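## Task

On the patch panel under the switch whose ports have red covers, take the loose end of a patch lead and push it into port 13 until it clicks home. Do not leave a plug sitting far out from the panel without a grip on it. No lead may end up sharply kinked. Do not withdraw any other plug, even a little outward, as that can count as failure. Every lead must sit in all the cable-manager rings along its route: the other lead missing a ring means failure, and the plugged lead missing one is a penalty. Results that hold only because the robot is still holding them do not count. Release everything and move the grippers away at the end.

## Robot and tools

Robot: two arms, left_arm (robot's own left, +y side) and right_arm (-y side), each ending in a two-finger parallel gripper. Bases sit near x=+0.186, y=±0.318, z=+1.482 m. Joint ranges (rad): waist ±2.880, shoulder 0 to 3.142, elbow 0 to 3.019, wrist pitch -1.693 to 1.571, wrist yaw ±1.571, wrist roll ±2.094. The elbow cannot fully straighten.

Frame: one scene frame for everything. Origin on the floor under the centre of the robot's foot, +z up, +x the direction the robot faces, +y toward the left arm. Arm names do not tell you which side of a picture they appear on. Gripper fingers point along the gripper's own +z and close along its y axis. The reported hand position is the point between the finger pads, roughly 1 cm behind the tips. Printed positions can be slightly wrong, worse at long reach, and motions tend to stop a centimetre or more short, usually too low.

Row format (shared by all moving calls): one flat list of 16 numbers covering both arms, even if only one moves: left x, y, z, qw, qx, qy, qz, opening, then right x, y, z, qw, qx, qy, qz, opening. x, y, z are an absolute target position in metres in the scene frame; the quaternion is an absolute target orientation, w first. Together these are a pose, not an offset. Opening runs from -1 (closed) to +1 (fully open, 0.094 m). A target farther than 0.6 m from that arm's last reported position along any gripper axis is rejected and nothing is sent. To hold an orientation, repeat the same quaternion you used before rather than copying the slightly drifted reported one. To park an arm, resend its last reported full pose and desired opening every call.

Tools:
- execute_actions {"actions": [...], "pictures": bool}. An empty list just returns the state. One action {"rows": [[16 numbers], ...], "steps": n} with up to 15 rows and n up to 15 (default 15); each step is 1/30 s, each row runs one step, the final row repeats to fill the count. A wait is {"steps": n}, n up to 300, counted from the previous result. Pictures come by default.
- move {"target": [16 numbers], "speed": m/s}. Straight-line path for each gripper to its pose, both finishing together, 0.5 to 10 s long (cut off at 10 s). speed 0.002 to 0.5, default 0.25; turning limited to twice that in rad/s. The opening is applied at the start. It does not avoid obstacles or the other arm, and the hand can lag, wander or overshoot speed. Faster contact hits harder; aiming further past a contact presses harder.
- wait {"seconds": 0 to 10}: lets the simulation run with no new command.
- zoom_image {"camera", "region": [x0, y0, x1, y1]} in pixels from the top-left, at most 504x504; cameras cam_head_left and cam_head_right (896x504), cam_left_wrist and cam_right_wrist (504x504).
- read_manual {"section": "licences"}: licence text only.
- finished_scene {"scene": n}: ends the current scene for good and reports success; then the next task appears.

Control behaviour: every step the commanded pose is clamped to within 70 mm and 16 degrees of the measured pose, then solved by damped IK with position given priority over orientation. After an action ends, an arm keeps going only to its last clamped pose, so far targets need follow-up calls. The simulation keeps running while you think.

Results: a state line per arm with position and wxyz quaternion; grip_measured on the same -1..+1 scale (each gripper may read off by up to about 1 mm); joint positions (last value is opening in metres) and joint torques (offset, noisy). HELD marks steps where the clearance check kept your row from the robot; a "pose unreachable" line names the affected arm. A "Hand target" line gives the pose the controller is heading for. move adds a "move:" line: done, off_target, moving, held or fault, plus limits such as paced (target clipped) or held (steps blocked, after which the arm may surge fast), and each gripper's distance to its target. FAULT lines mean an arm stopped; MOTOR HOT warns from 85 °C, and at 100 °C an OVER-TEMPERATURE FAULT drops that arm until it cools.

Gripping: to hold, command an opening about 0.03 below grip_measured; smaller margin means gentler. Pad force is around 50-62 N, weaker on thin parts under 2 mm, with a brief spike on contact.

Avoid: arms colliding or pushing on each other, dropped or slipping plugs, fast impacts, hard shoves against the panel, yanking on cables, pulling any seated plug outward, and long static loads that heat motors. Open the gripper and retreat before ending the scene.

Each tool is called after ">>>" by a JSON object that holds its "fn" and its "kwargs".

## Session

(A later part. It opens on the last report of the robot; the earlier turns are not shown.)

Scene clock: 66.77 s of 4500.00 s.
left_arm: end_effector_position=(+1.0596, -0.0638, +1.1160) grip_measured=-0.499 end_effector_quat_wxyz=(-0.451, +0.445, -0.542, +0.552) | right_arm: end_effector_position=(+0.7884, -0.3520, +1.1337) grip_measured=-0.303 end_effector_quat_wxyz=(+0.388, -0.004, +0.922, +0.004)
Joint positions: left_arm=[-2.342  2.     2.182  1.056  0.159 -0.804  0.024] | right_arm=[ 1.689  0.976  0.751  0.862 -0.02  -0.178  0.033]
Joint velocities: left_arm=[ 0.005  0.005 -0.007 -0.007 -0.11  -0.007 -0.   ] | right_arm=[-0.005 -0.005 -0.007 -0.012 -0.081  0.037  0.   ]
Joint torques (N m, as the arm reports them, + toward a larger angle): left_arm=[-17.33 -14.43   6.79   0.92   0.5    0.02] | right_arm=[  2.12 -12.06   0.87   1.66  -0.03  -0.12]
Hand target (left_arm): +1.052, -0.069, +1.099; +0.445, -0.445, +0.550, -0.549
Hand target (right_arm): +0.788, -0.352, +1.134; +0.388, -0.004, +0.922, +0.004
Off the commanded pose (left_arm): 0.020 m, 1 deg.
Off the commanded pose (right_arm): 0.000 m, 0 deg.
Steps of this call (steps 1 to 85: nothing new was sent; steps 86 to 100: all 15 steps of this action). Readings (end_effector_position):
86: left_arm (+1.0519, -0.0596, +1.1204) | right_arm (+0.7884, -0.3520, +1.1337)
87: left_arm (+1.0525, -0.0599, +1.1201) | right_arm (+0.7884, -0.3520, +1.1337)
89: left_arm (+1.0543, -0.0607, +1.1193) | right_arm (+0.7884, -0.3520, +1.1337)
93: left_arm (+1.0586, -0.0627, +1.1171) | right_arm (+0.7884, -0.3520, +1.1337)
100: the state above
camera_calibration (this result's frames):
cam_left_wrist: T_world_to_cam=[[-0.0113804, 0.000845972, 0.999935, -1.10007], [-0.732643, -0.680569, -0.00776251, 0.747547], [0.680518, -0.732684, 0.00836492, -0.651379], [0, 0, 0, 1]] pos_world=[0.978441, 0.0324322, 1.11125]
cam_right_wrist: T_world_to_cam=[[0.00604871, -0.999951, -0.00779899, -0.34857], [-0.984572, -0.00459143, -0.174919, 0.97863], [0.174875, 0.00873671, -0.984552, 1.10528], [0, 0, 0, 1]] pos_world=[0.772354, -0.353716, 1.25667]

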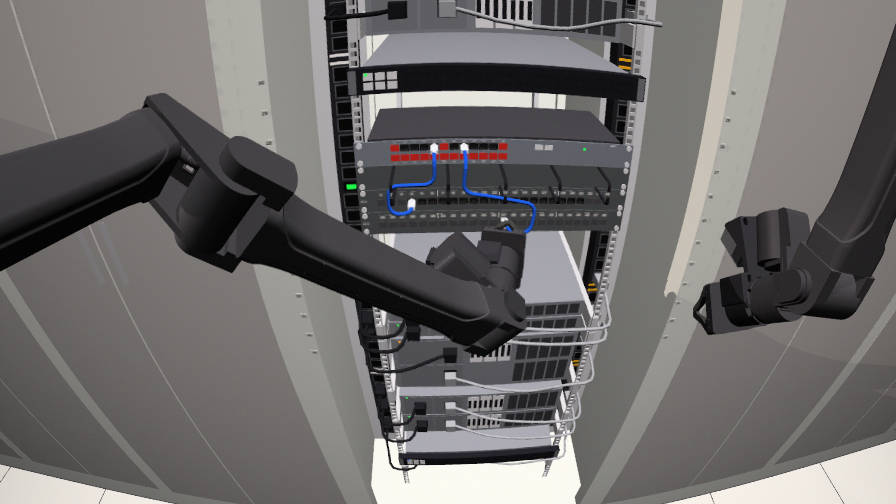

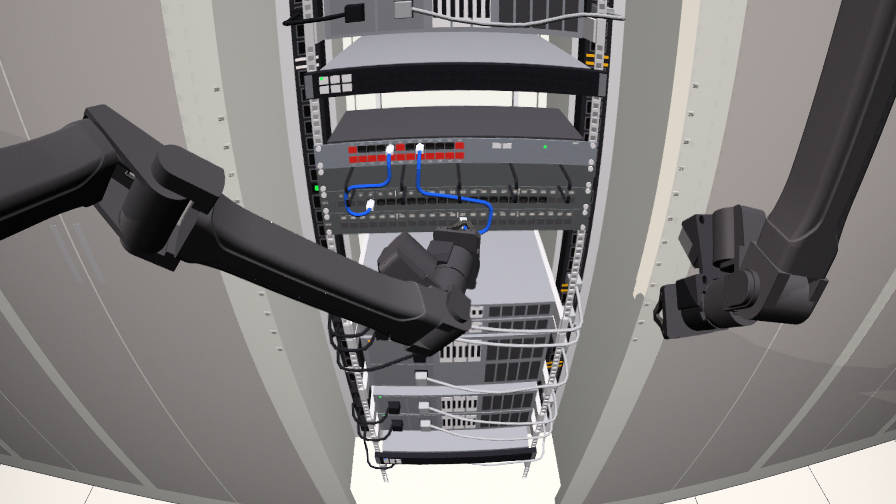

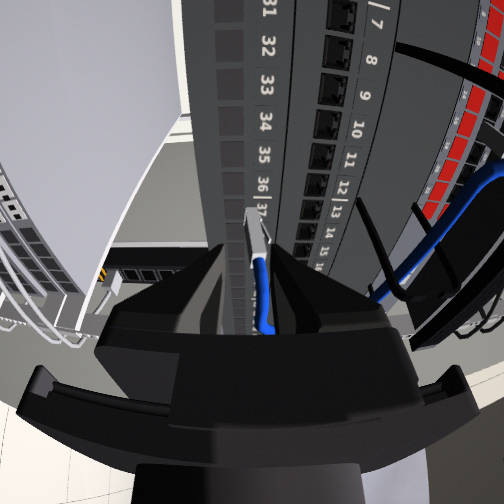

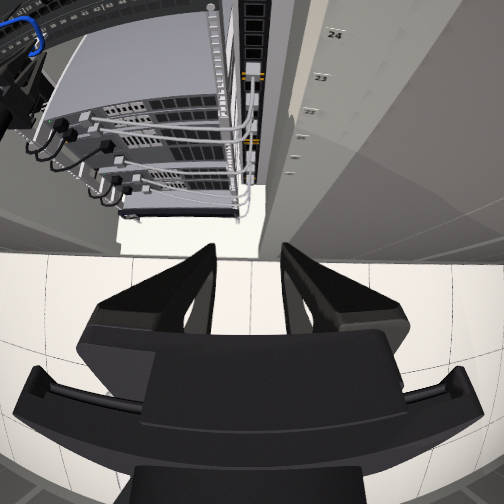

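>>> {"fn": "execute_actions", "kwargs": {"actions": [{"rows":[[1.054,-0.070,1.0985,0.445,-0.445,0.5495,-0.5495,-0.5,0.7884,-0.352,1.1337,0.388,-0.004,0.922,0.004,-0.3],[1.055,-0.070,1.099,0.445,-0.445,0.5495,-0.5495,-0.55,0.7884,-0.352,1.1337,0.388,-0.004,0.922,0.004,-0.3],[1.055,-0.070,1.099,0.445,-0.445,0.5495,-0.5495,-0.6,0.7884,-0.352,1.1337,0.388,-0.004,0.922,0.004,-0.3],[1.055,-0.070,1.099,0.445,-0.445,0.5495,-0.5495,-0.64,0.7884,-0.352,1.1337,0.388,-0.004,0.922,0.004,-0.3],[1.055,-0.070,1.099,0.445,-0.445,0.5495,-0.5495,-0.68,0.7884,-0.352,1.1337,0.388,-0.004,0.922,0.004,-0.3],[1.055,-0.070,1.099,0.445,-0.445,0.5495,-0.5495,-0.72,0.7884,-0.352,1.1337,0.388,-0.004,0.922,0.004,-0.3],[1.055,-0.070,1.099,0.445,-0.445,0.5495,-0.5495,-0.75,0.7884,-0.352,1.1337,0.388,-0.004,0.922,0.004,-0.3],[1.055,-0.070,1.099,0.445,-0.445,0.5495,-0.5495,-0.78,0.7884,-0.352,1.1337,0.388,-0.004,0.922,0.004,-0.3],[1.055,-0.070,1.099,0.445,-0.445,0.5495,-0.5495,-0.80,0.7884,-0.352,1.1337,0.388,-0.004,0.922,0.004,-0.3],[1.055,-0.070,1.099,0.445,-0.445,0.5495,-0.5495,-0.82,0.7884,-0.352,1.1337,0.388,-0.004,0.922,0.004,-0.3],[1.055,-0.070,1.099,0.445,-0.445,0.5495,-0.5495,-0.84,0.7884,-0.352,1.1337,0.388,-0.004,0.922,0.004,-0.3],[1.055,-0.070,1.099,0.445,-0.445,0.5495,-0.5495,-0.86,0.7884,-0.352,1.1337,0.388,-0.004,0.922,0.004,-0.3]],"steps":15}]}}

>>> {"fn": "zoom_image", "kwargs": {"camera": "cam_left_wrist", "region": [170, 140, 350, 320]}}

>>> {"fn": "zoom_image", "kwargs": {"camera": "cam_head_right", "region": [420, 180, 510, 260]}}

Scene clock: 71.00 s of 4500.00 s.
left_arm: end_effector_position=(+1.0617, -0.0634, +1.1164) grip_measured=-0.853 end_effector_quat_wxyz=(-0.452, +0.445, -0.542, +0.552) | right_arm: end_effector_position=(+0.7884, -0.3520, +1.1337) grip_measured=-0.303 end_effector_quat_wxyz=(+0.388, -0.004, +0.922, +0.004)
Joint positions: left_arm=[-2.342  2.002  2.191  1.05   0.159 -0.804  0.007] | right_arm=[ 1.689  0.976  0.751  0.862 -0.02  -0.178  0.033]
Joint velocities: left_arm=[ 0.005  0.005  0.002  0.002  0.037  0.081 -0.   ] | right_arm=[ 0.005 -0.005  0.012  0.002  0.066  0.022 -0.001]
Joint torques (N m, as the arm reports them, + toward a larger angle): left_arm=[-17.38 -14.24   6.74   0.9    0.47   0.02] | right_arm=[  1.86 -12.22   0.92   1.59  -0.02  -0.12]
Hand target (left_arm): +1.054, -0.069, +1.099; +0.445, -0.445, +0.550, -0.549
Hand target (right_arm): +0.788, -0.352, +1.134; +0.388, -0.004, +0.922, +0.004
Off the commanded pose (left_arm): 0.020 m, 1 deg.
Off the commanded pose (right_arm): 0.000 m, 0 deg.
Steps of this call (steps 1 to 90: nothing new was sent; then 0.73 s passed at rest; steps 91 to 105: all 15 steps of this action). Readings (end_effector_position):
91: left_arm (+1.0595, -0.0640, +1.1158) | right_arm (+0.7884, -0.3520, +1.1337)
92: left_arm (+1.0599, -0.0639, +1.1158) | right_arm (+0.7884, -0.3520, +1.1337)
94: left_arm (+1.0604, -0.0642, +1.1156) | right_arm (+0.7884, -0.3520, +1.1337)
98: left_arm (+1.0613, -0.0637, +1.1161) | right_arm (+0.7884, -0.3520, +1.1337)
105: the state above
camera_calibration (this result's frames):
cam_left_wrist: T_world_to_cam=[[-0.0119336, 0.000837385, 0.999928, -1.09982], [-0.732281, -0.680954, -0.00816913, 0.749421], [0.680898, -0.732326, 0.00873945, -0.653389], [0, 0, 0, 1]] pos_world=[0.980553, 0.0327484, 1.11158]
cam_right_wrist: T_world_to_cam=[[0.00604871, -0.999951, -0.00779899, -0.34857], [-0.984572, -0.00459143, -0.174919, 0.97863], [0.174875, 0.00873671, -0.984552, 1.10528], [0, 0, 0, 1]] pos_world=[0.772354, -0.353716, 1.25667]

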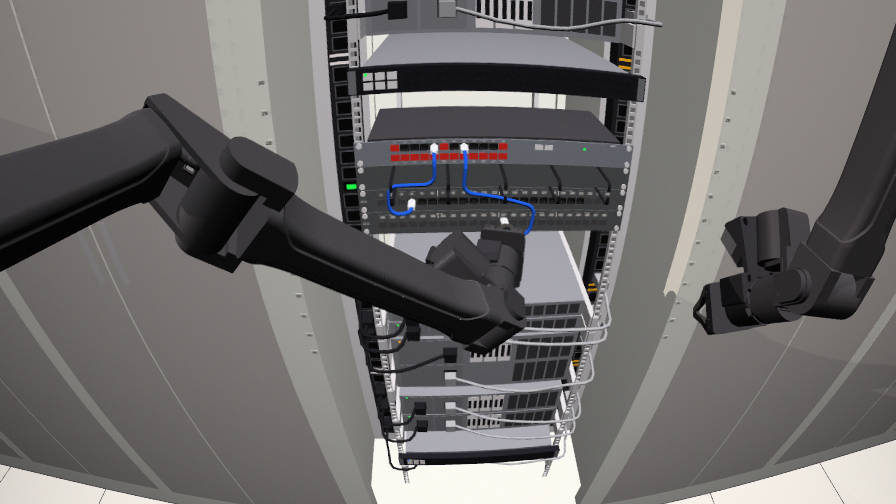

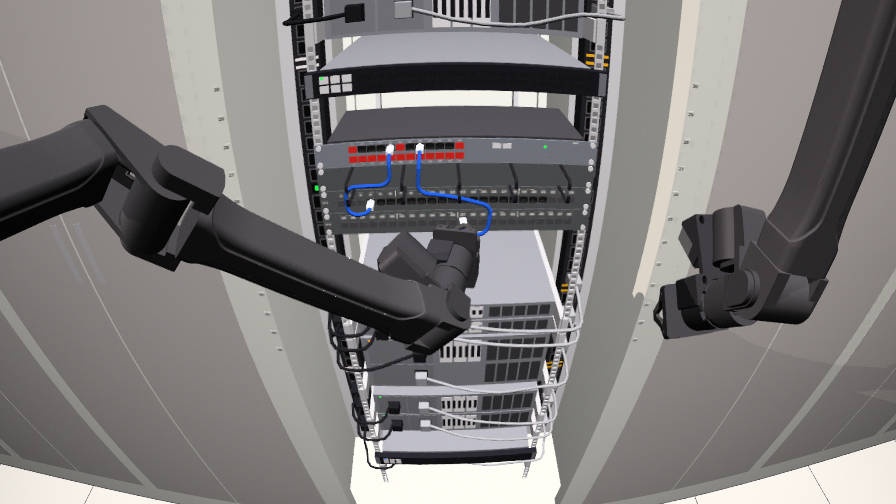

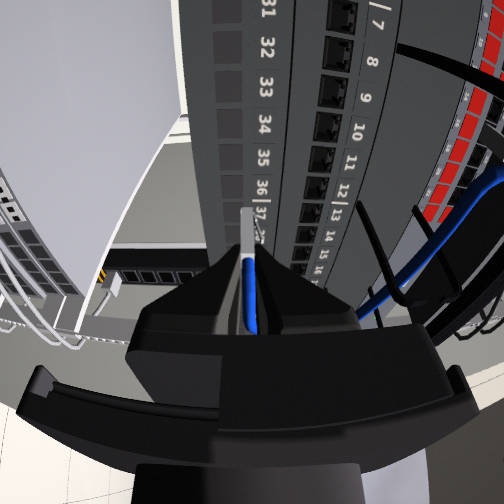

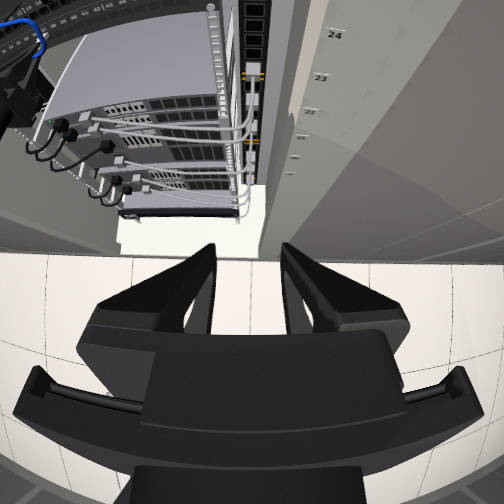

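Region (170, 140, 350, 320) of cam_left_wrist's 504x504 image, scaled by 2.800, with more detail than that image has.

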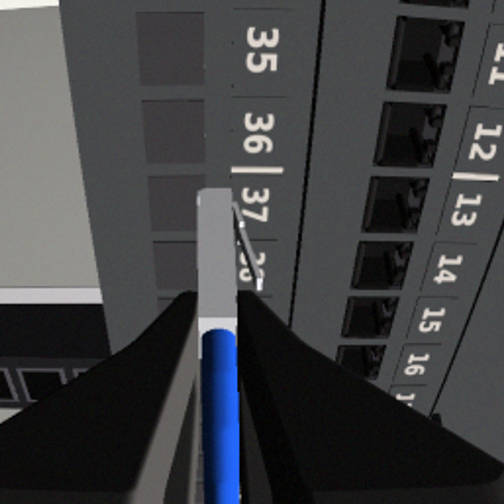

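Region (420, 180, 510, 260) of cam_head_right's 896x504 image, scaled by 5.600, with more detail than that image has.

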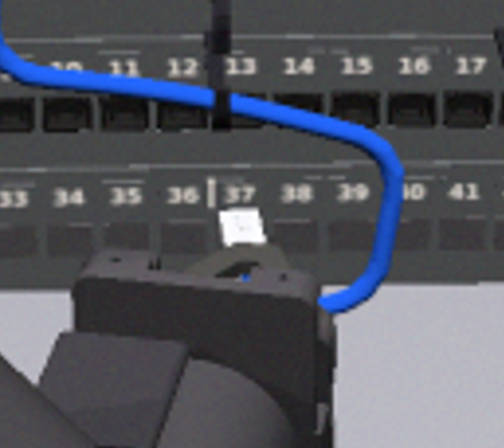

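>>> {"fn": "move", "kwargs": {"target": [1.045,-0.063,1.158,0.445,-0.445,0.5495,-0.5495,-0.89, 0.7884,-0.352,1.1337,0.388,-0.004,0.922,0.004,-0.3], "speed": 0.03}}

>>> {"fn": "zoom_image", "kwargs": {"camera": "cam_left_wrist", "region": [170, 140, 350, 320]}}

Scene clock: 74.63 s of 4500.00 s.
left_arm: end_effector_position=(+1.0407, -0.0684, +1.1439) grip_measured=-0.873 end_effector_quat_wxyz=(-0.435, +0.446, -0.557, +0.549) | right_arm: end_effector_position=(+0.7884, -0.3520, +1.1337) grip_measured=-0.303 end_effector_quat_wxyz=(+0.388, -0.004, +0.922, +0.004)
Joint positions: left_arm=[-2.38   1.891  1.986  1.092  0.139 -0.765  0.006] | right_arm=[ 1.689  0.976  0.751  0.862 -0.02  -0.178  0.033]
Joint velocities: left_arm=[-0.015 -0.034  0.007 -0.027 -0.022  0.037  0.   ] | right_arm=[-0.024 -0.015 -0.012 -0.002 -0.037  0.022  0.   ]
Joint torques (N m, as the arm reports them, + toward a larger angle): left_arm=[-18.97 -17.36   2.75   2.17   0.41   0.14] | right_arm=[  1.98 -12.01   0.93   1.65   0.01  -0.14]
Hand target (left_arm): +1.045, -0.064, +1.157; +0.445, -0.446, +0.550, -0.549
Hand target (right_arm): +0.788, -0.352, +1.134; +0.388, -0.004, +0.922, +0.004
Off the commanded pose (left_arm): 0.016 m, 2 deg.
Off the commanded pose (right_arm): 0.000 m, 0 deg.
move: off_target (left_arm)
camera_calibration (this result's frames):
cam_left_wrist: T_world_to_cam=[[0.0246963, -0.00338983, 0.999689, -1.16573], [-0.751164, -0.659914, 0.0163191, 0.723946], [0.659654, -0.751333, -0.0188438, -0.590621], [0, 0, 0, 1]] pos_world=[0.962196, 0.030037, 1.14242]
cam_right_wrist: T_world_to_cam=[[0.00604871, -0.999951, -0.00779899, -0.34857], [-0.984572, -0.00459143, -0.174919, 0.97863], [0.174875, 0.00873671, -0.984552, 1.10528], [0, 0, 0, 1]] pos_world=[0.772354, -0.353716, 1.25667]

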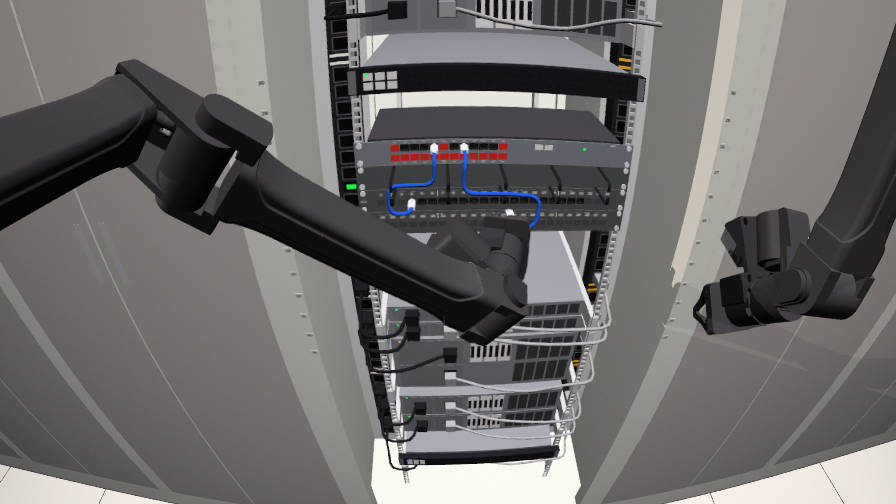

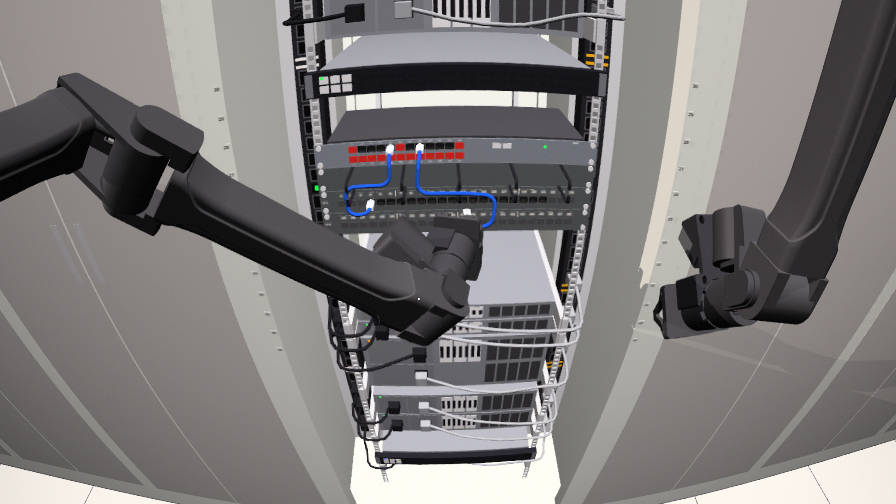

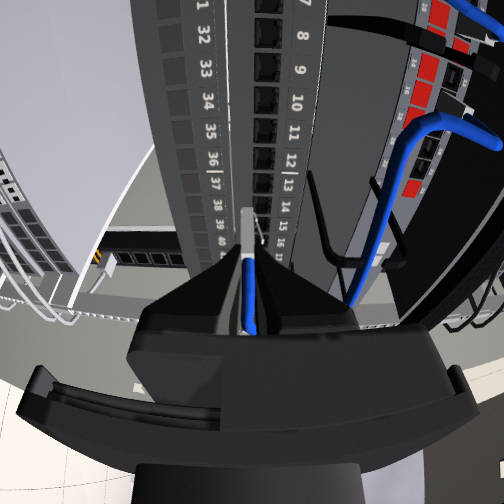

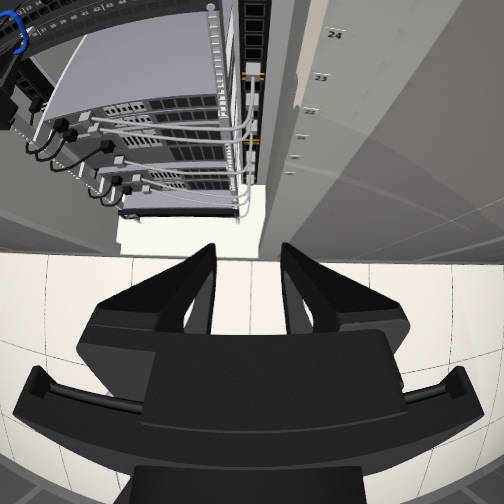

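Region (170, 140, 350, 320) of cam_left_wrist's 504x504 image, scaled by 2.800, with more detail than that image has.

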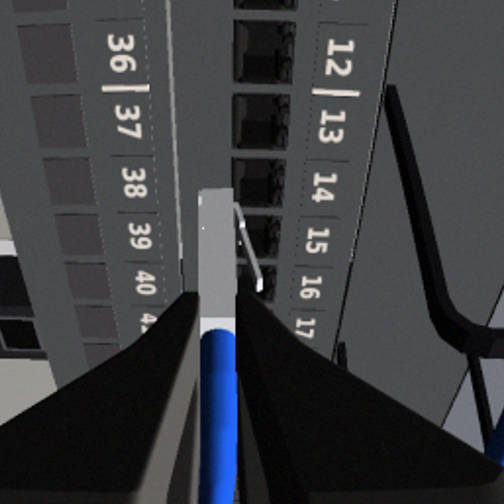

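>>> {"fn": "execute_actions", "kwargs": {"actions": [{"rows":[[1.0455,-0.066,1.155,0.445,-0.445,0.5495,-0.5495,-0.905,0.7884,-0.352,1.1337,0.388,-0.004,0.922,0.004,-0.3],[1.046,-0.068,1.153,0.445,-0.445,0.5495,-0.5495,-0.905,0.7884,-0.352,1.1337,0.388,-0.004,0.922,0.004,-0.3],[1.0465,-0.070,1.151,0.445,-0.445,0.5495,-0.5495,-0.905,0.7884,-0.352,1.1337,0.388,-0.004,0.922,0.004,-0.3],[1.047,-0.072,1.149,0.445,-0.445,0.5495,-0.5495,-0.905,0.7884,-0.352,1.1337,0.388,-0.004,0.922,0.004,-0.3],[1.0475,-0.074,1.147,0.445,-0.445,0.5495,-0.5495,-0.905,0.7884,-0.352,1.1337,0.388,-0.004,0.922,0.004,-0.3],[1.048,-0.075,1.146,0.445,-0.445,0.5495,-0.5495,-0.905,0.7884,-0.352,1.1337,0.388,-0.004,0.922,0.004,-0.3]],"steps":15}], "pictures": false}}

Scene clock: 79.70 s of 4500.00 s.
left_arm: end_effector_position=(+1.0523, -0.0626, +1.1497) grip_measured=-0.875 end_effector_quat_wxyz=(-0.447, +0.446, -0.548, +0.549) | right_arm: end_effector_position=(+0.7884, -0.3520, +1.1337) grip_measured=-0.303 end_effector_quat_wxyz=(+0.388, -0.004, +0.922, +0.004)
Joint positions: left_arm=[-2.38   1.899  2.025  1.092  0.139 -0.764  0.006] | right_arm=[ 1.689  0.976  0.751  0.862 -0.02  -0.178  0.033]
Joint velocities: left_arm=[-0.005  0.015 -0.012 -0.007 -0.051 -0.051 -0.001] | right_arm=[-0.005 -0.005  0.002 -0.002 -0.037 -0.066 -0.001]
Joint torques (N m, as the arm reports them, + toward a larger angle): left_arm=[-18.79 -14.46   5.89   1.31   0.5    0.15] | right_arm=[  2.08 -12.17   0.85   1.65  -0.02  -0.12]
Hand target (left_arm): +1.047, -0.074, +1.146; +0.445, -0.445, +0.549, -0.550
Hand target (right_arm): +0.788, -0.352, +1.134; +0.388, -0.004, +0.922, +0.004
Off the commanded pose (left_arm): 0.014 m, 0 deg.
Off the commanded pose (right_arm): 0.000 m, 0 deg.
Steps of this call (steps 1 to 90: nothing new was sent; then 1.57 s passed at rest; steps 91 to 105: all 15 steps of this action). Readings (end_effector_position):
91: left_arm (+1.0404, -0.0686, +1.1437) | right_arm (+0.7884, -0.3520, +1.1337)
92: left_arm (+1.0404, -0.0686, +1.1437) | right_arm (+0.7884, -0.3520, +1.1337)
94: left_arm (+1.0413, -0.0680, +1.1443) | right_arm (+0.7884, -0.3520, +1.1337)
98: left_arm (+1.0485, -0.0650, +1.1473) | right_arm (+0.7884, -0.3520, +1.1337)
105: the state above

>>> {"fn": "execute_actions", "kwargs": {"actions": [{"rows":[[1.049,-0.0755,1.147,0.445,-0.445,0.5495,-0.5495,-0.905,0.7884,-0.352,1.1337,0.388,-0.004,0.922,0.004,-0.3],[1.050,-0.076,1.148,0.445,-0.445,0.5495,-0.5495,-0.905,0.7884,-0.352,1.1337,0.388,-0.004,0.922,0.004,-0.3],[1.051,-0.0765,1.1485,0.445,-0.445,0.5495,-0.5495,-0.905,0.7884,-0.352,1.1337,0.388,-0.004,0.922,0.004,-0.3]],"steps":15}]}}

>>> {"fn": "zoom_image", "kwargs": {"camera": "cam_left_wrist", "region": [190, 150, 310, 270]}}

>>> {"fn": "zoom_image", "kwargs": {"camera": "cam_head_right", "region": [430, 170, 500, 230]}}

Scene clock: 81.93 s of 4500.00 s.
left_arm: end_effector_position=(+1.0543, -0.0629, +1.1519) grip_measured=-0.875 end_effector_quat_wxyz=(-0.449, +0.445, -0.547, +0.549) | right_arm: end_effector_position=(+0.7884, -0.3520, +1.1337) grip_measured=-0.303 end_effector_quat_wxyz=(+0.388, -0.004, +0.922, +0.004)
Joint positions: left_arm=[-2.382  1.9    2.032  1.09   0.139 -0.76   0.006] | right_arm=[ 1.689  0.976  0.751  0.862 -0.02  -0.178  0.033]
Joint velocities: left_arm=[-0.015 -0.005  0.002 -0.007 -0.037 -0.022 -0.   ] | right_arm=[-0.005 -0.005 -0.012 -0.007 -0.037 -0.022 -0.001]
Joint torques (N m, as the arm reports them, + toward a larger angle): left_arm=[-18.99 -14.19   6.21   0.93   0.42   0.16] | right_arm=[  2.27 -11.99   0.95   1.64  -0.03  -0.15]
Hand target (left_arm): +1.051, -0.076, +1.149; +0.445, -0.445, +0.550, -0.549
Hand target (right_arm): +0.788, -0.352, +1.134; +0.388, -0.004, +0.922, +0.004
Off the commanded pose (left_arm): 0.014 m, 1 deg.
Off the commanded pose (right_arm): 0.000 m, 0 deg.
Steps of this call (steps 1 to 52: nothing new was sent; steps 53 to 67: all 15 steps of this action). Readings (end_effector_position):
53: left_arm (+1.0521, -0.0628, +1.1495) | right_arm (+0.7884, -0.3520, +1.1337)
54: left_arm (+1.0521, -0.0628, +1.1495) | right_arm (+0.7884, -0.3520, +1.1337)
56: left_arm (+1.0528, -0.0626, +1.1500) | right_arm (+0.7884, -0.3520, +1.1337)
60: left_arm (+1.0540, -0.0627, +1.1513) | right_arm (+0.7884, -0.3520, +1.1337)
67: the state above
camera_calibration (this result's frames):
cam_left_wrist: T_world_to_cam=[[-0.00111284, -0.00515934, 0.999986, -1.14729], [-0.734773, -0.678299, -0.00431732, 0.743023], [0.678312, -0.734768, -0.00303611, -0.632104], [0, 0, 0, 1]] pos_world=[0.97344, 0.0336221, 1.14856]
cam_right_wrist: T_world_to_cam=[[0.00604871, -0.999951, -0.00779899, -0.34857], [-0.984572, -0.00459143, -0.174919, 0.97863], [0.174875, 0.00873671, -0.984552, 1.10528], [0, 0, 0, 1]] pos_world=[0.772354, -0.353716, 1.25667]

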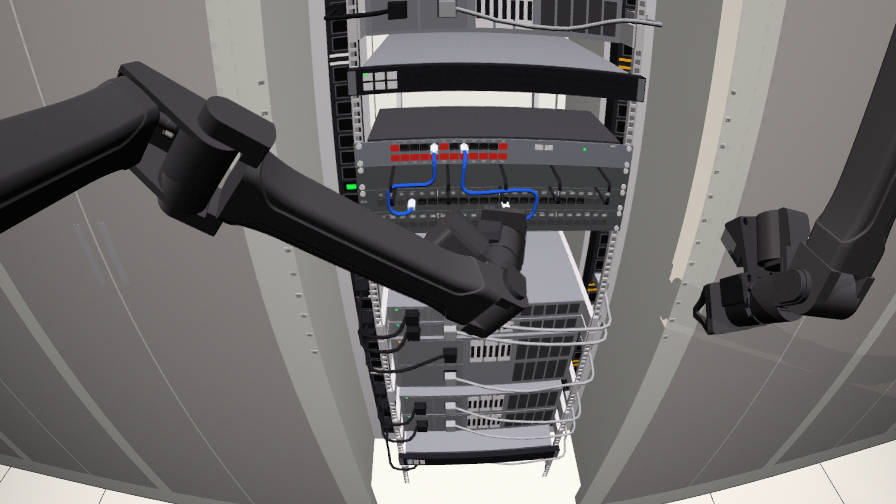

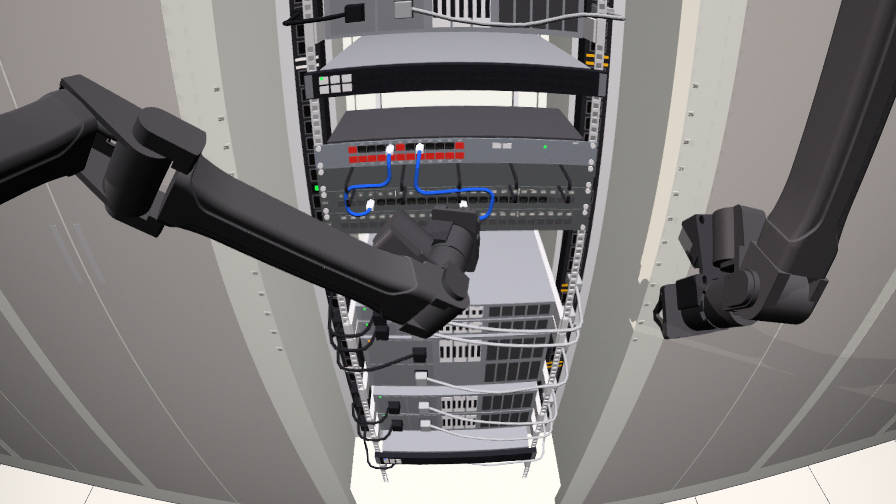

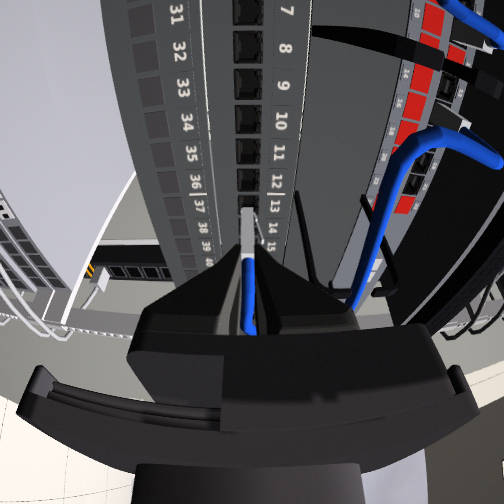

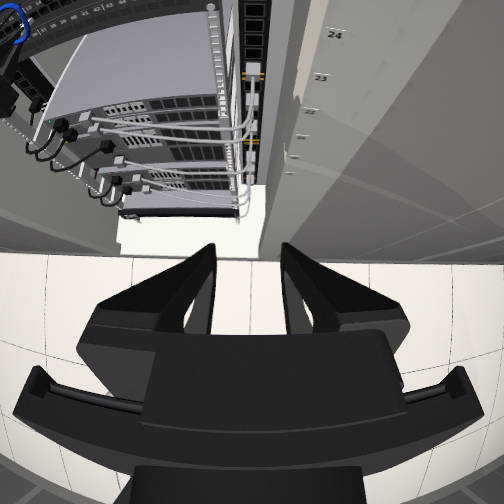

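Region (190, 150, 310, 270) of cam_left_wrist's 504x504 image, scaled by 4.200, with more detail than that image has.

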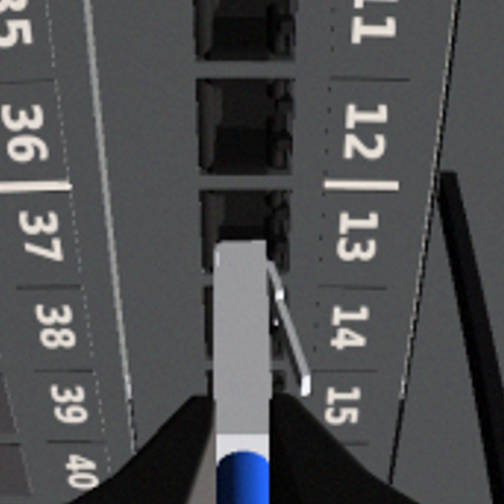

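Region (430, 170, 500, 230) of cam_head_right's 896x504 image, scaled by 7.200, with more detail than that image has; it fills the top 432 rows of this view, and the rest is white.

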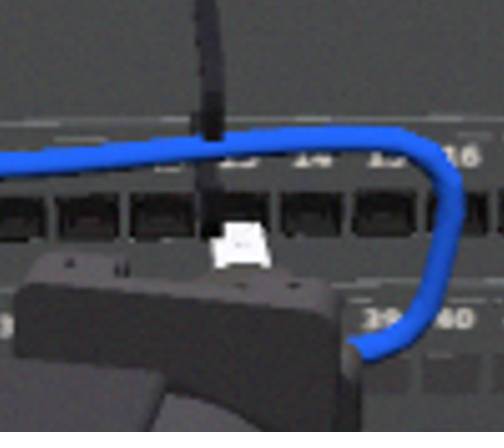

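>>> {"fn": "execute_actions", "kwargs": {"actions": [{"rows":[[1.052,-0.0765,1.1485,0.445,-0.445,0.5495,-0.5495,-0.905,0.7884,-0.352,1.1337,0.388,-0.004,0.922,0.004,-0.3],[1.053,-0.0765,1.1484,0.445,-0.445,0.5495,-0.5495,-0.905,0.7884,-0.352,1.1337,0.388,-0.004,0.922,0.004,-0.3],[1.054,-0.0766,1.1483,0.445,-0.445,0.5495,-0.5495,-0.905,0.7884,-0.352,1.1337,0.388,-0.004,0.922,0.004,-0.3],[1.055,-0.0767,1.1482,0.445,-0.445,0.5495,-0.5495,-0.905,0.7884,-0.352,1.1337,0.388,-0.004,0.922,0.004,-0.3],[1.056,-0.0768,1.1481,0.445,-0.445,0.5495,-0.5495,-0.905,0.7884,-0.352,1.1337,0.388,-0.004,0.922,0.004,-0.3],[1.057,-0.077,1.148,0.445,-0.445,0.5495,-0.5495,-0.905,0.7884,-0.352,1.1337,0.388,-0.004,0.922,0.004,-0.3]],"steps":15}]}}

>>> {"fn": "zoom_image", "kwargs": {"camera": "cam_left_wrist", "region": [190, 150, 310, 270]}}

>>> {"fn": "zoom_image", "kwargs": {"camera": "cam_head_right", "region": [430, 170, 500, 230]}}

Scene clock: 84.10 s of 4500.00 s.
left_arm: end_effector_position=(+1.0609, -0.0627, +1.1521) grip_measured=-0.875 end_effector_quat_wxyz=(-0.449, +0.445, -0.546, +0.549) | right_arm: end_effector_position=(+0.7884, -0.3520, +1.1337) grip_measured=-0.303 end_effector_quat_wxyz=(+0.388, -0.004, +0.922, +0.004)
Joint positions: left_arm=[-2.382  1.908  2.06   1.071  0.139 -0.76   0.006] | right_arm=[ 1.689  0.976  0.751  0.862 -0.02  -0.178  0.033]
Joint velocities: left_arm=[-0.015  0.005  0.022 -0.007 -0.051  0.051 -0.001] | right_arm=[-0.015  0.005  0.007 -0.012 -0.037 -0.037 -0.001]
Joint torques (N m, as the arm reports them, + toward a larger angle): left_arm=[-19.18 -14.32   6.45   0.9    0.42   0.13] | right_arm=[  2.   -12.21   0.91   1.58  -0.02  -0.13]
Hand target (left_arm): +1.057, -0.076, +1.148; +0.445, -0.445, +0.550, -0.549
Hand target (right_arm): +0.788, -0.352, +1.134; +0.388, -0.004, +0.922, +0.004
Off the commanded pose (left_arm): 0.015 m, 1 deg.
Off the commanded pose (right_arm): 0.000 m, 0 deg.
Steps of this call (steps 1 to 50: nothing new was sent; steps 51 to 65: all 15 steps of this action). Readings (end_effector_position):
51: left_arm (+1.0543, -0.0629, +1.1518) | right_arm (+0.7884, -0.3520, +1.1337)
52: left_arm (+1.0545, -0.0631, +1.1517) | right_arm (+0.7884, -0.3520, +1.1337)
54: left_arm (+1.0556, -0.0635, +1.1513) | right_arm (+0.7884, -0.3520, +1.1337)
58: left_arm (+1.0592, -0.0635, +1.1513) | right_arm (+0.7884, -0.3520, +1.1337)
65: the state above
camera_calibration (this result's frames):
cam_left_wrist: T_world_to_cam=[[-0.00190571, -0.00515466, 0.999985, -1.14668], [-0.734212, -0.678902, -0.00489878, 0.748043], [0.678917, -0.734211, -0.00249083, -0.63767], [0, 0, 0, 1]] pos_world=[0.979963, 0.0337528, 1.14874]
cam_right_wrist: T_world_to_cam=[[0.00604871, -0.999951, -0.00779899, -0.34857], [-0.984572, -0.00459143, -0.174919, 0.97863], [0.174875, 0.00873671, -0.984552, 1.10528], [0, 0, 0, 1]] pos_world=[0.772354, -0.353716, 1.25667]

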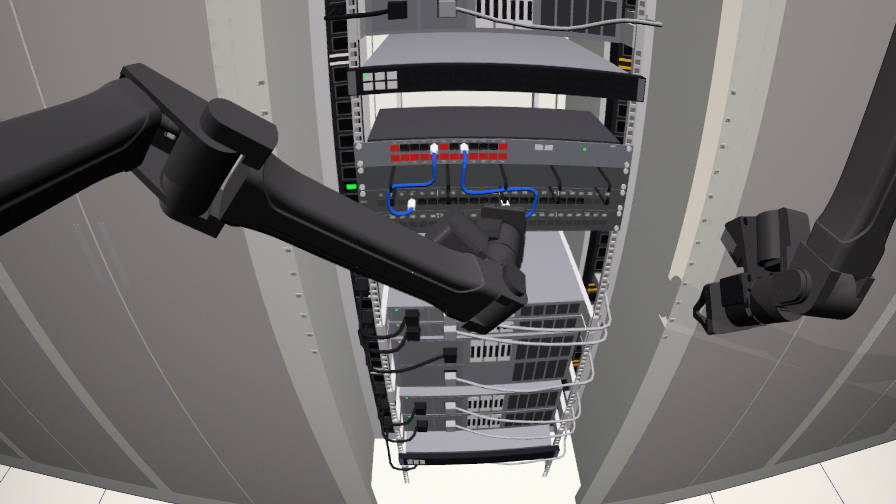

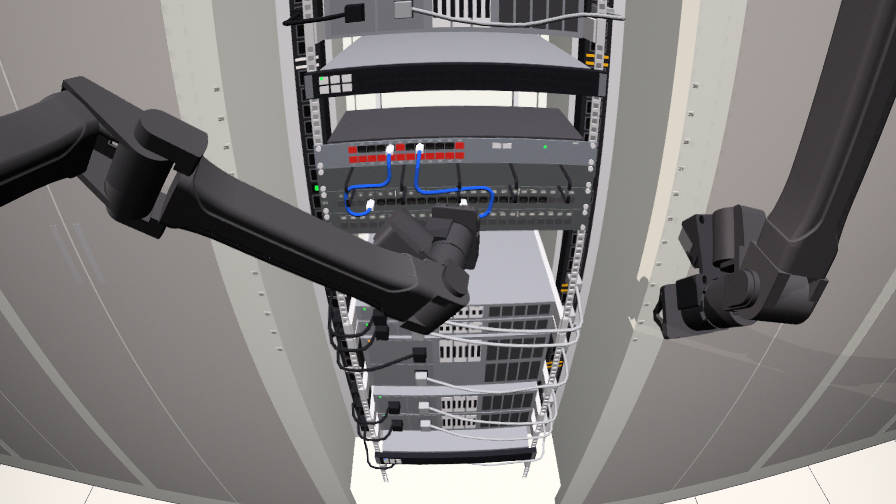

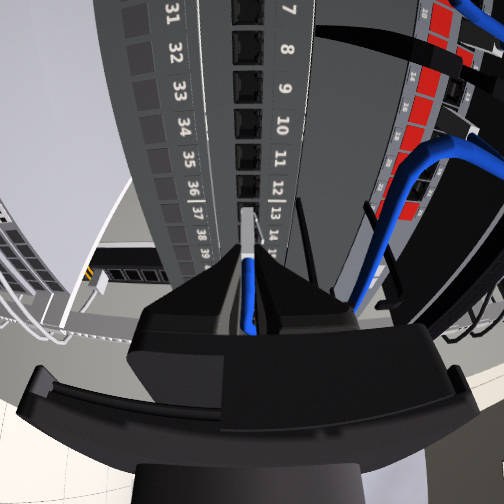

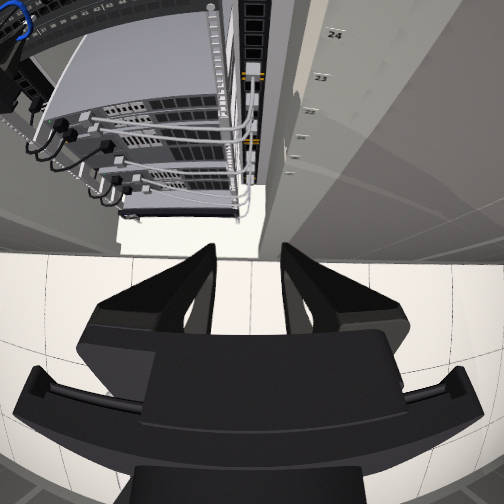

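Region (190, 150, 310, 270) of cam_left_wrist's 504x504 image, scaled by 4.200, with more detail than that image has.

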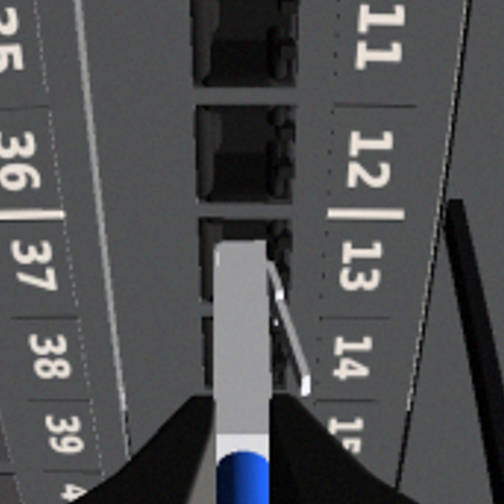

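Region (430, 170, 500, 230) of cam_head_right's 896x504 image, scaled by 7.200, with more detail than that image has; it fills the top 432 rows of this view, and the rest is white.

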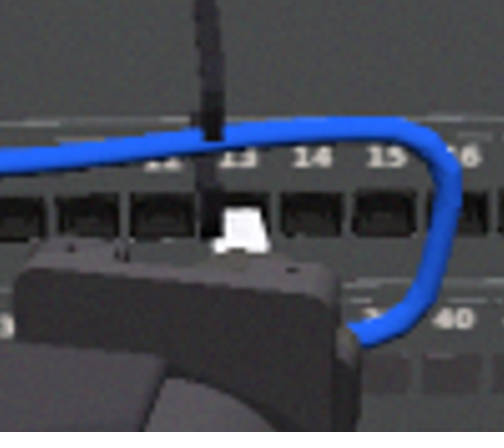

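The lead is inside its ring and the plug is aligned with port 13, so I'll continue forward.

>>> {"fn": "execute_actions", "kwargs": {"actions": [{"rows":[[1.058,-0.077,1.148,0.445,-0.445,0.5495,-0.5495,-0.905,0.7884,-0.352,1.1337,0.388,-0.004,0.922,0.004,-0.3],[1.059,-0.077,1.148,0.445,-0.445,0.5495,-0.5495,-0.905,0.7884,-0.352,1.1337,0.388,-0.004,0.922,0.004,-0.3],[1.060,-0.077,1.148,0.445,-0.445,0.5495,-0.5495,-0.905,0.7884,-0.352,1.1337,0.388,-0.004,0.922,0.004,-0.3],[1.061,-0.077,1.148,0.445,-0.445,0.5495,-0.5495,-0.905,0.7884,-0.352,1.1337,0.388,-0.004,0.922,0.004,-0.3],[1.062,-0.077,1.148,0.445,-0.445,0.5495,-0.5495,-0.905,0.7884,-0.352,1.1337,0.388,-0.004,0.922,0.004,-0.3],[1.063,-0.077,1.148,0.445,-0.445,0.5495,-0.5495,-0.905,0.7884,-0.352,1.1337,0.388,-0.004,0.922,0.004,-0.3],[1.064,-0.077,1.148,0.445,-0.445,0.5495,-0.5495,-0.905,0.7884,-0.352,1.1337,0.388,-0.004,0.922,0.004,-0.3],[1.065,-0.077,1.148,0.445,-0.445,0.5495,-0.5495,-0.905,0.7884,-0.352,1.1337,0.388,-0.004,0.922,0.004,-0.3]],"steps":15}]}}

>>> {"fn": "zoom_image", "kwargs": {"camera": "cam_left_wrist", "region": [190, 150, 310, 270]}}

Scene clock: 87.63 s of 4500.00 s.
left_arm: end_effector_position=(+1.0647, -0.0643, +1.1507) grip_measured=-0.875 end_effector_quat_wxyz=(-0.448, +0.445, -0.547, +0.549) | right_arm: end_effector_position=(+0.7884, -0.3520, +1.1337) grip_measured=-0.303 end_effector_quat_wxyz=(+0.388, -0.004, +0.922, +0.004)
Joint positions: left_arm=[-2.382  1.917  2.083  1.054  0.14  -0.759  0.006] | right_arm=[ 1.689  0.976  0.751  0.862 -0.02  -0.178  0.033]
Joint velocities: left_arm=[-0.005  0.005 -0.002 -0.012  0.007 -0.051  0.001] | right_arm=[-0.015 -0.005 -0.022 -0.017  0.007  0.007 -0.001]
Joint torques (N m, as the arm reports them, + toward a larger angle): left_arm=[-19.09 -14.36   7.66   0.5    0.4    0.12] | right_arm=[  2.14 -12.24   0.89   1.61  -0.04  -0.13]
Hand target (left_arm): +1.064, -0.076, +1.148; +0.445, -0.445, +0.550, -0.549
Hand target (right_arm): +0.788, -0.352, +1.134; +0.388, -0.004, +0.922, +0.004
Off the commanded pose (left_arm): 0.013 m, 0 deg.
Off the commanded pose (right_arm): 0.000 m, 0 deg.
Steps of this call (steps 1 to 90: nothing new was sent; then 0.03 s passed at rest; steps 91 to 105: all 15 steps of this action). Readings (end_effector_position):
91: left_arm (+1.0607, -0.0630, +1.1518) | right_arm (+0.7884, -0.3520, +1.1337)
92: left_arm (+1.0609, -0.0632, +1.1517) | right_arm (+0.7884, -0.3520, +1.1337)
94: left_arm (+1.0620, -0.0635, +1.1513) | right_arm (+0.7884, -0.3520, +1.1337)
98: left_arm (+1.0646, -0.0642, +1.1508) | right_arm (+0.7884, -0.3520, +1.1337)
105: the state above
camera_calibration (this result's frames):
cam_left_wrist: T_world_to_cam=[[-0.000217588, -0.00586126, 0.999983, -1.14708], [-0.73588, -0.677099, -0.00412884, 0.750768], [0.677112, -0.735869, -0.00416586, -0.637715], [0, 0, 0, 1]] pos_world=[0.98403, 0.0323466, 1.1475]
cam_right_wrist: T_world_to_cam=[[0.00604871, -0.999951, -0.00779899, -0.34857], [-0.984572, -0.00459143, -0.174919, 0.97863], [0.174875, 0.00873671, -0.984552, 1.10528], [0, 0, 0, 1]] pos_world=[0.772354, -0.353716, 1.25667]

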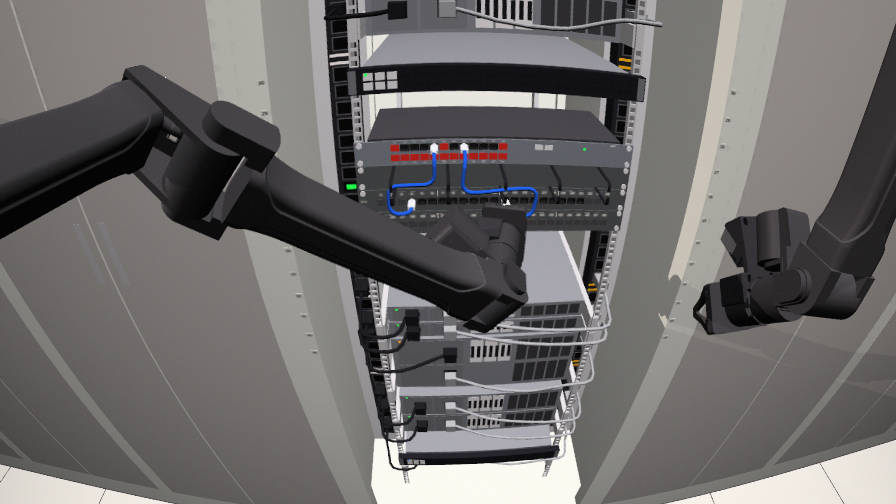

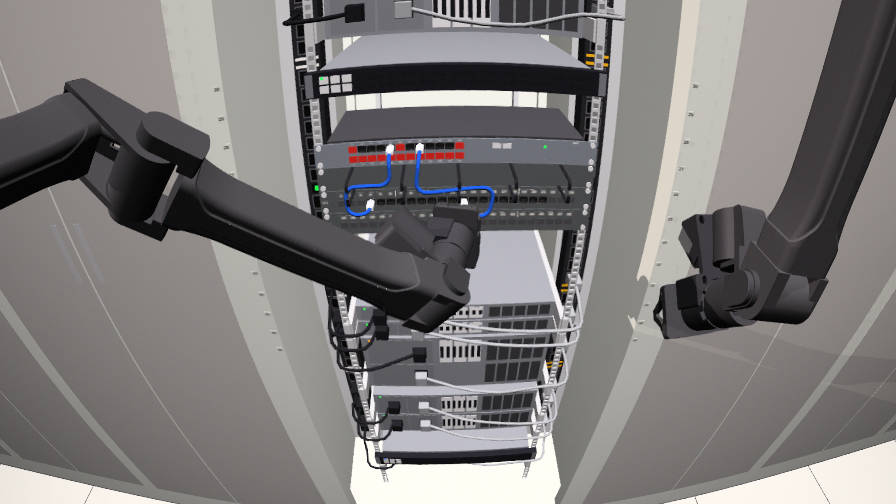

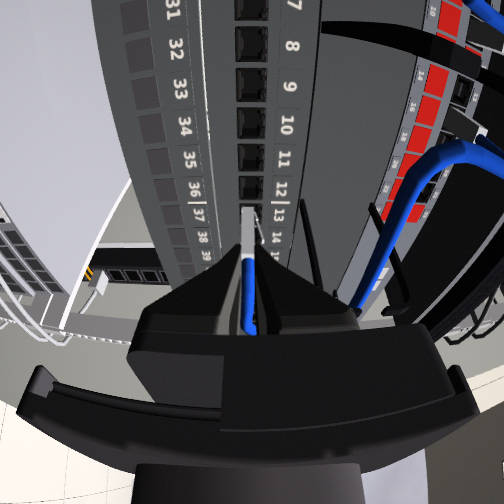

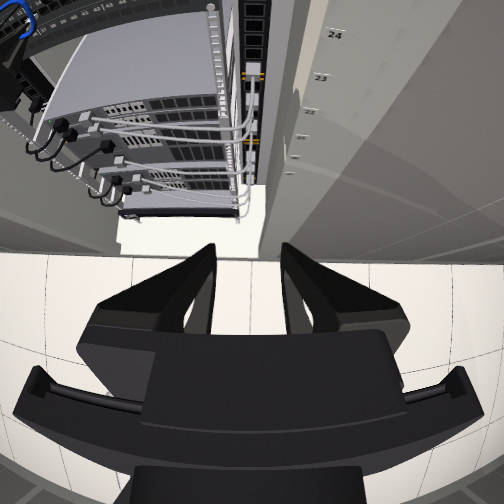

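Region (190, 150, 310, 270) of cam_left_wrist's 504x504 image, scaled by 4.200, with more detail than that image has.

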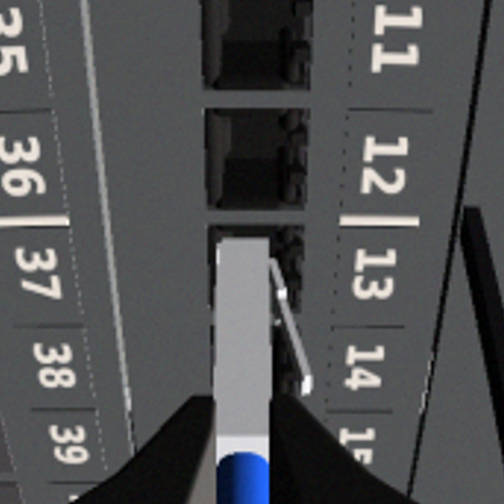

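>>> {"fn": "execute_actions", "kwargs": {"actions": [{"rows":[[1.064,-0.0755,1.1495,0.449,-0.445,0.5465,-0.5495,-0.905,0.7884,-0.352,1.1337,0.388,-0.004,0.922,0.004,-0.3],[1.063,-0.0735,1.1515,0.4527,-0.445,0.5433,-0.5495,-0.905,0.7884,-0.352,1.1337,0.388,-0.004,0.922,0.004,-0.3],[1.063,-0.0717,1.1533,0.4565,-0.445,0.540,-0.5495,-0.905,0.7884,-0.352,1.1337,0.388,-0.004,0.922,0.004,-0.3]],"steps":12}], "pictures": false}}

Scene clock: 90.20 s of 4500.00 s.
left_arm: end_effector_position=(+1.0647, -0.0639, +1.1510) grip_measured=-0.875 end_effector_quat_wxyz=(-0.450, +0.445, -0.547, +0.549) | right_arm: end_effector_position=(+0.7884, -0.3520, +1.1337) grip_measured=-0.303 end_effector_quat_wxyz=(+0.388, -0.004, +0.922, +0.004)
Joint positions: left_arm=[-2.382  1.917  2.083  1.057  0.14  -0.759  0.006] | right_arm=[ 1.689  0.976  0.751  0.862 -0.02  -0.178  0.033]
Joint velocities: left_arm=[-0.015  0.005  0.002  0.002 -0.007 -0.037  0.001] | right_arm=[-0.005  0.005  0.002 -0.012 -0.11  -0.007  0.   ]
Joint torques (N m, as the arm reports them, + toward a larger angle): left_arm=[-18.9  -14.67   6.63   2.07   0.44   0.13] | right_arm=[  2.04 -12.21   0.85   1.63  -0.01  -0.12]
Hand target (left_arm): +1.063, -0.072, +1.153; +0.456, -0.445, +0.540, -0.550
Hand target (right_arm): +0.788, -0.352, +1.134; +0.388, -0.004, +0.922, +0.004
Off the commanded pose (left_arm): 0.008 m, 1 deg.
Off the commanded pose (right_arm): 0.000 m, 0 deg.
Steps of this call (steps 1 to 65: nothing new was sent; steps 66 to 77: all 12 steps of this action). Readings (end_effector_position):
66: left_arm (+1.0647, -0.0643, +1.1507) | right_arm (+0.7884, -0.3520, +1.1337)
67: left_arm (+1.0648, -0.0641, +1.1509) | right_arm (+0.7884, -0.3520, +1.1337)
69: left_arm (+1.0647, -0.0639, +1.1510) | right_arm (+0.7884, -0.3520, +1.1337)
73: left_arm (+1.0647, -0.0639, +1.1510) | right_arm (+0.7884, -0.3520, +1.1337)
77: the state above

>>> {"fn": "execute_actions", "kwargs": {"actions": [{"rows":[[1.0632,-0.0708,1.1542,0.4584,-0.445,0.5385,-0.5495,-0.905,0.7884,-0.352,1.1337,0.388,-0.004,0.922,0.004,-0.3],[1.0634,-0.070,1.155,0.4604,-0.445,0.537,-0.5495,-0.905,0.7884,-0.352,1.1337,0.388,-0.004,0.922,0.004,-0.3]],"steps":12}], "pictures": false}}

Scene clock: 91.47 s of 4500.00 s.
left_arm: end_effector_position=(+1.0648, -0.0632, +1.1517) grip_measured=-0.875 end_effector_quat_wxyz=(-0.451, +0.445, -0.545, +0.549) | right_arm: end_effector_position=(+0.7884, -0.3520, +1.1337) grip_measured=-0.303 end_effector_quat_wxyz=(+0.388, -0.004, +0.922, +0.004)
Joint positions: left_arm=[-2.382  1.917  2.083  1.061  0.14  -0.759  0.006] | right_arm=[ 1.689  0.976  0.751  0.862 -0.02  -0.178  0.033]
Joint velocities: left_arm=[ 0.005 -0.005 -0.017  0.007  0.051  0.022 -0.   ] | right_arm=[-0.005 -0.005  0.002  0.007  0.022 -0.051 -0.001]
Joint torques (N m, as the arm reports them, + toward a larger angle): left_arm=[-19.41 -14.42   6.75   2.33   0.44   0.13] | right_arm=[  2.03 -12.14   0.87   1.65  -0.02  -0.12]
Hand target (left_arm): +1.063, -0.070, +1.155; +0.460, -0.445, +0.537, -0.550
Hand target (right_arm): +0.788, -0.352, +1.134; +0.388, -0.004, +0.922, +0.004
Off the commanded pose (left_arm): 0.008 m, 1 deg.
Off the commanded pose (right_arm): 0.000 m, 0 deg.
Steps of this call (steps 1 to 26: nothing new was sent; steps 27 to 38: all 12 steps of this action). Readings (end_effector_position):
27: left_arm (+1.0647, -0.0639, +1.1511) | right_arm (+0.7884, -0.3520, +1.1337)
28: left_arm (+1.0647, -0.0637, +1.1512) | right_arm (+0.7884, -0.3520, +1.1337)
30: left_arm (+1.0648, -0.0633, +1.1516) | right_arm (+0.7884, -0.3520, +1.1337)
34: left_arm (+1.0648, -0.0632, +1.1517) | right_arm (+0.7884, -0.3520, +1.1337)
38: the state above


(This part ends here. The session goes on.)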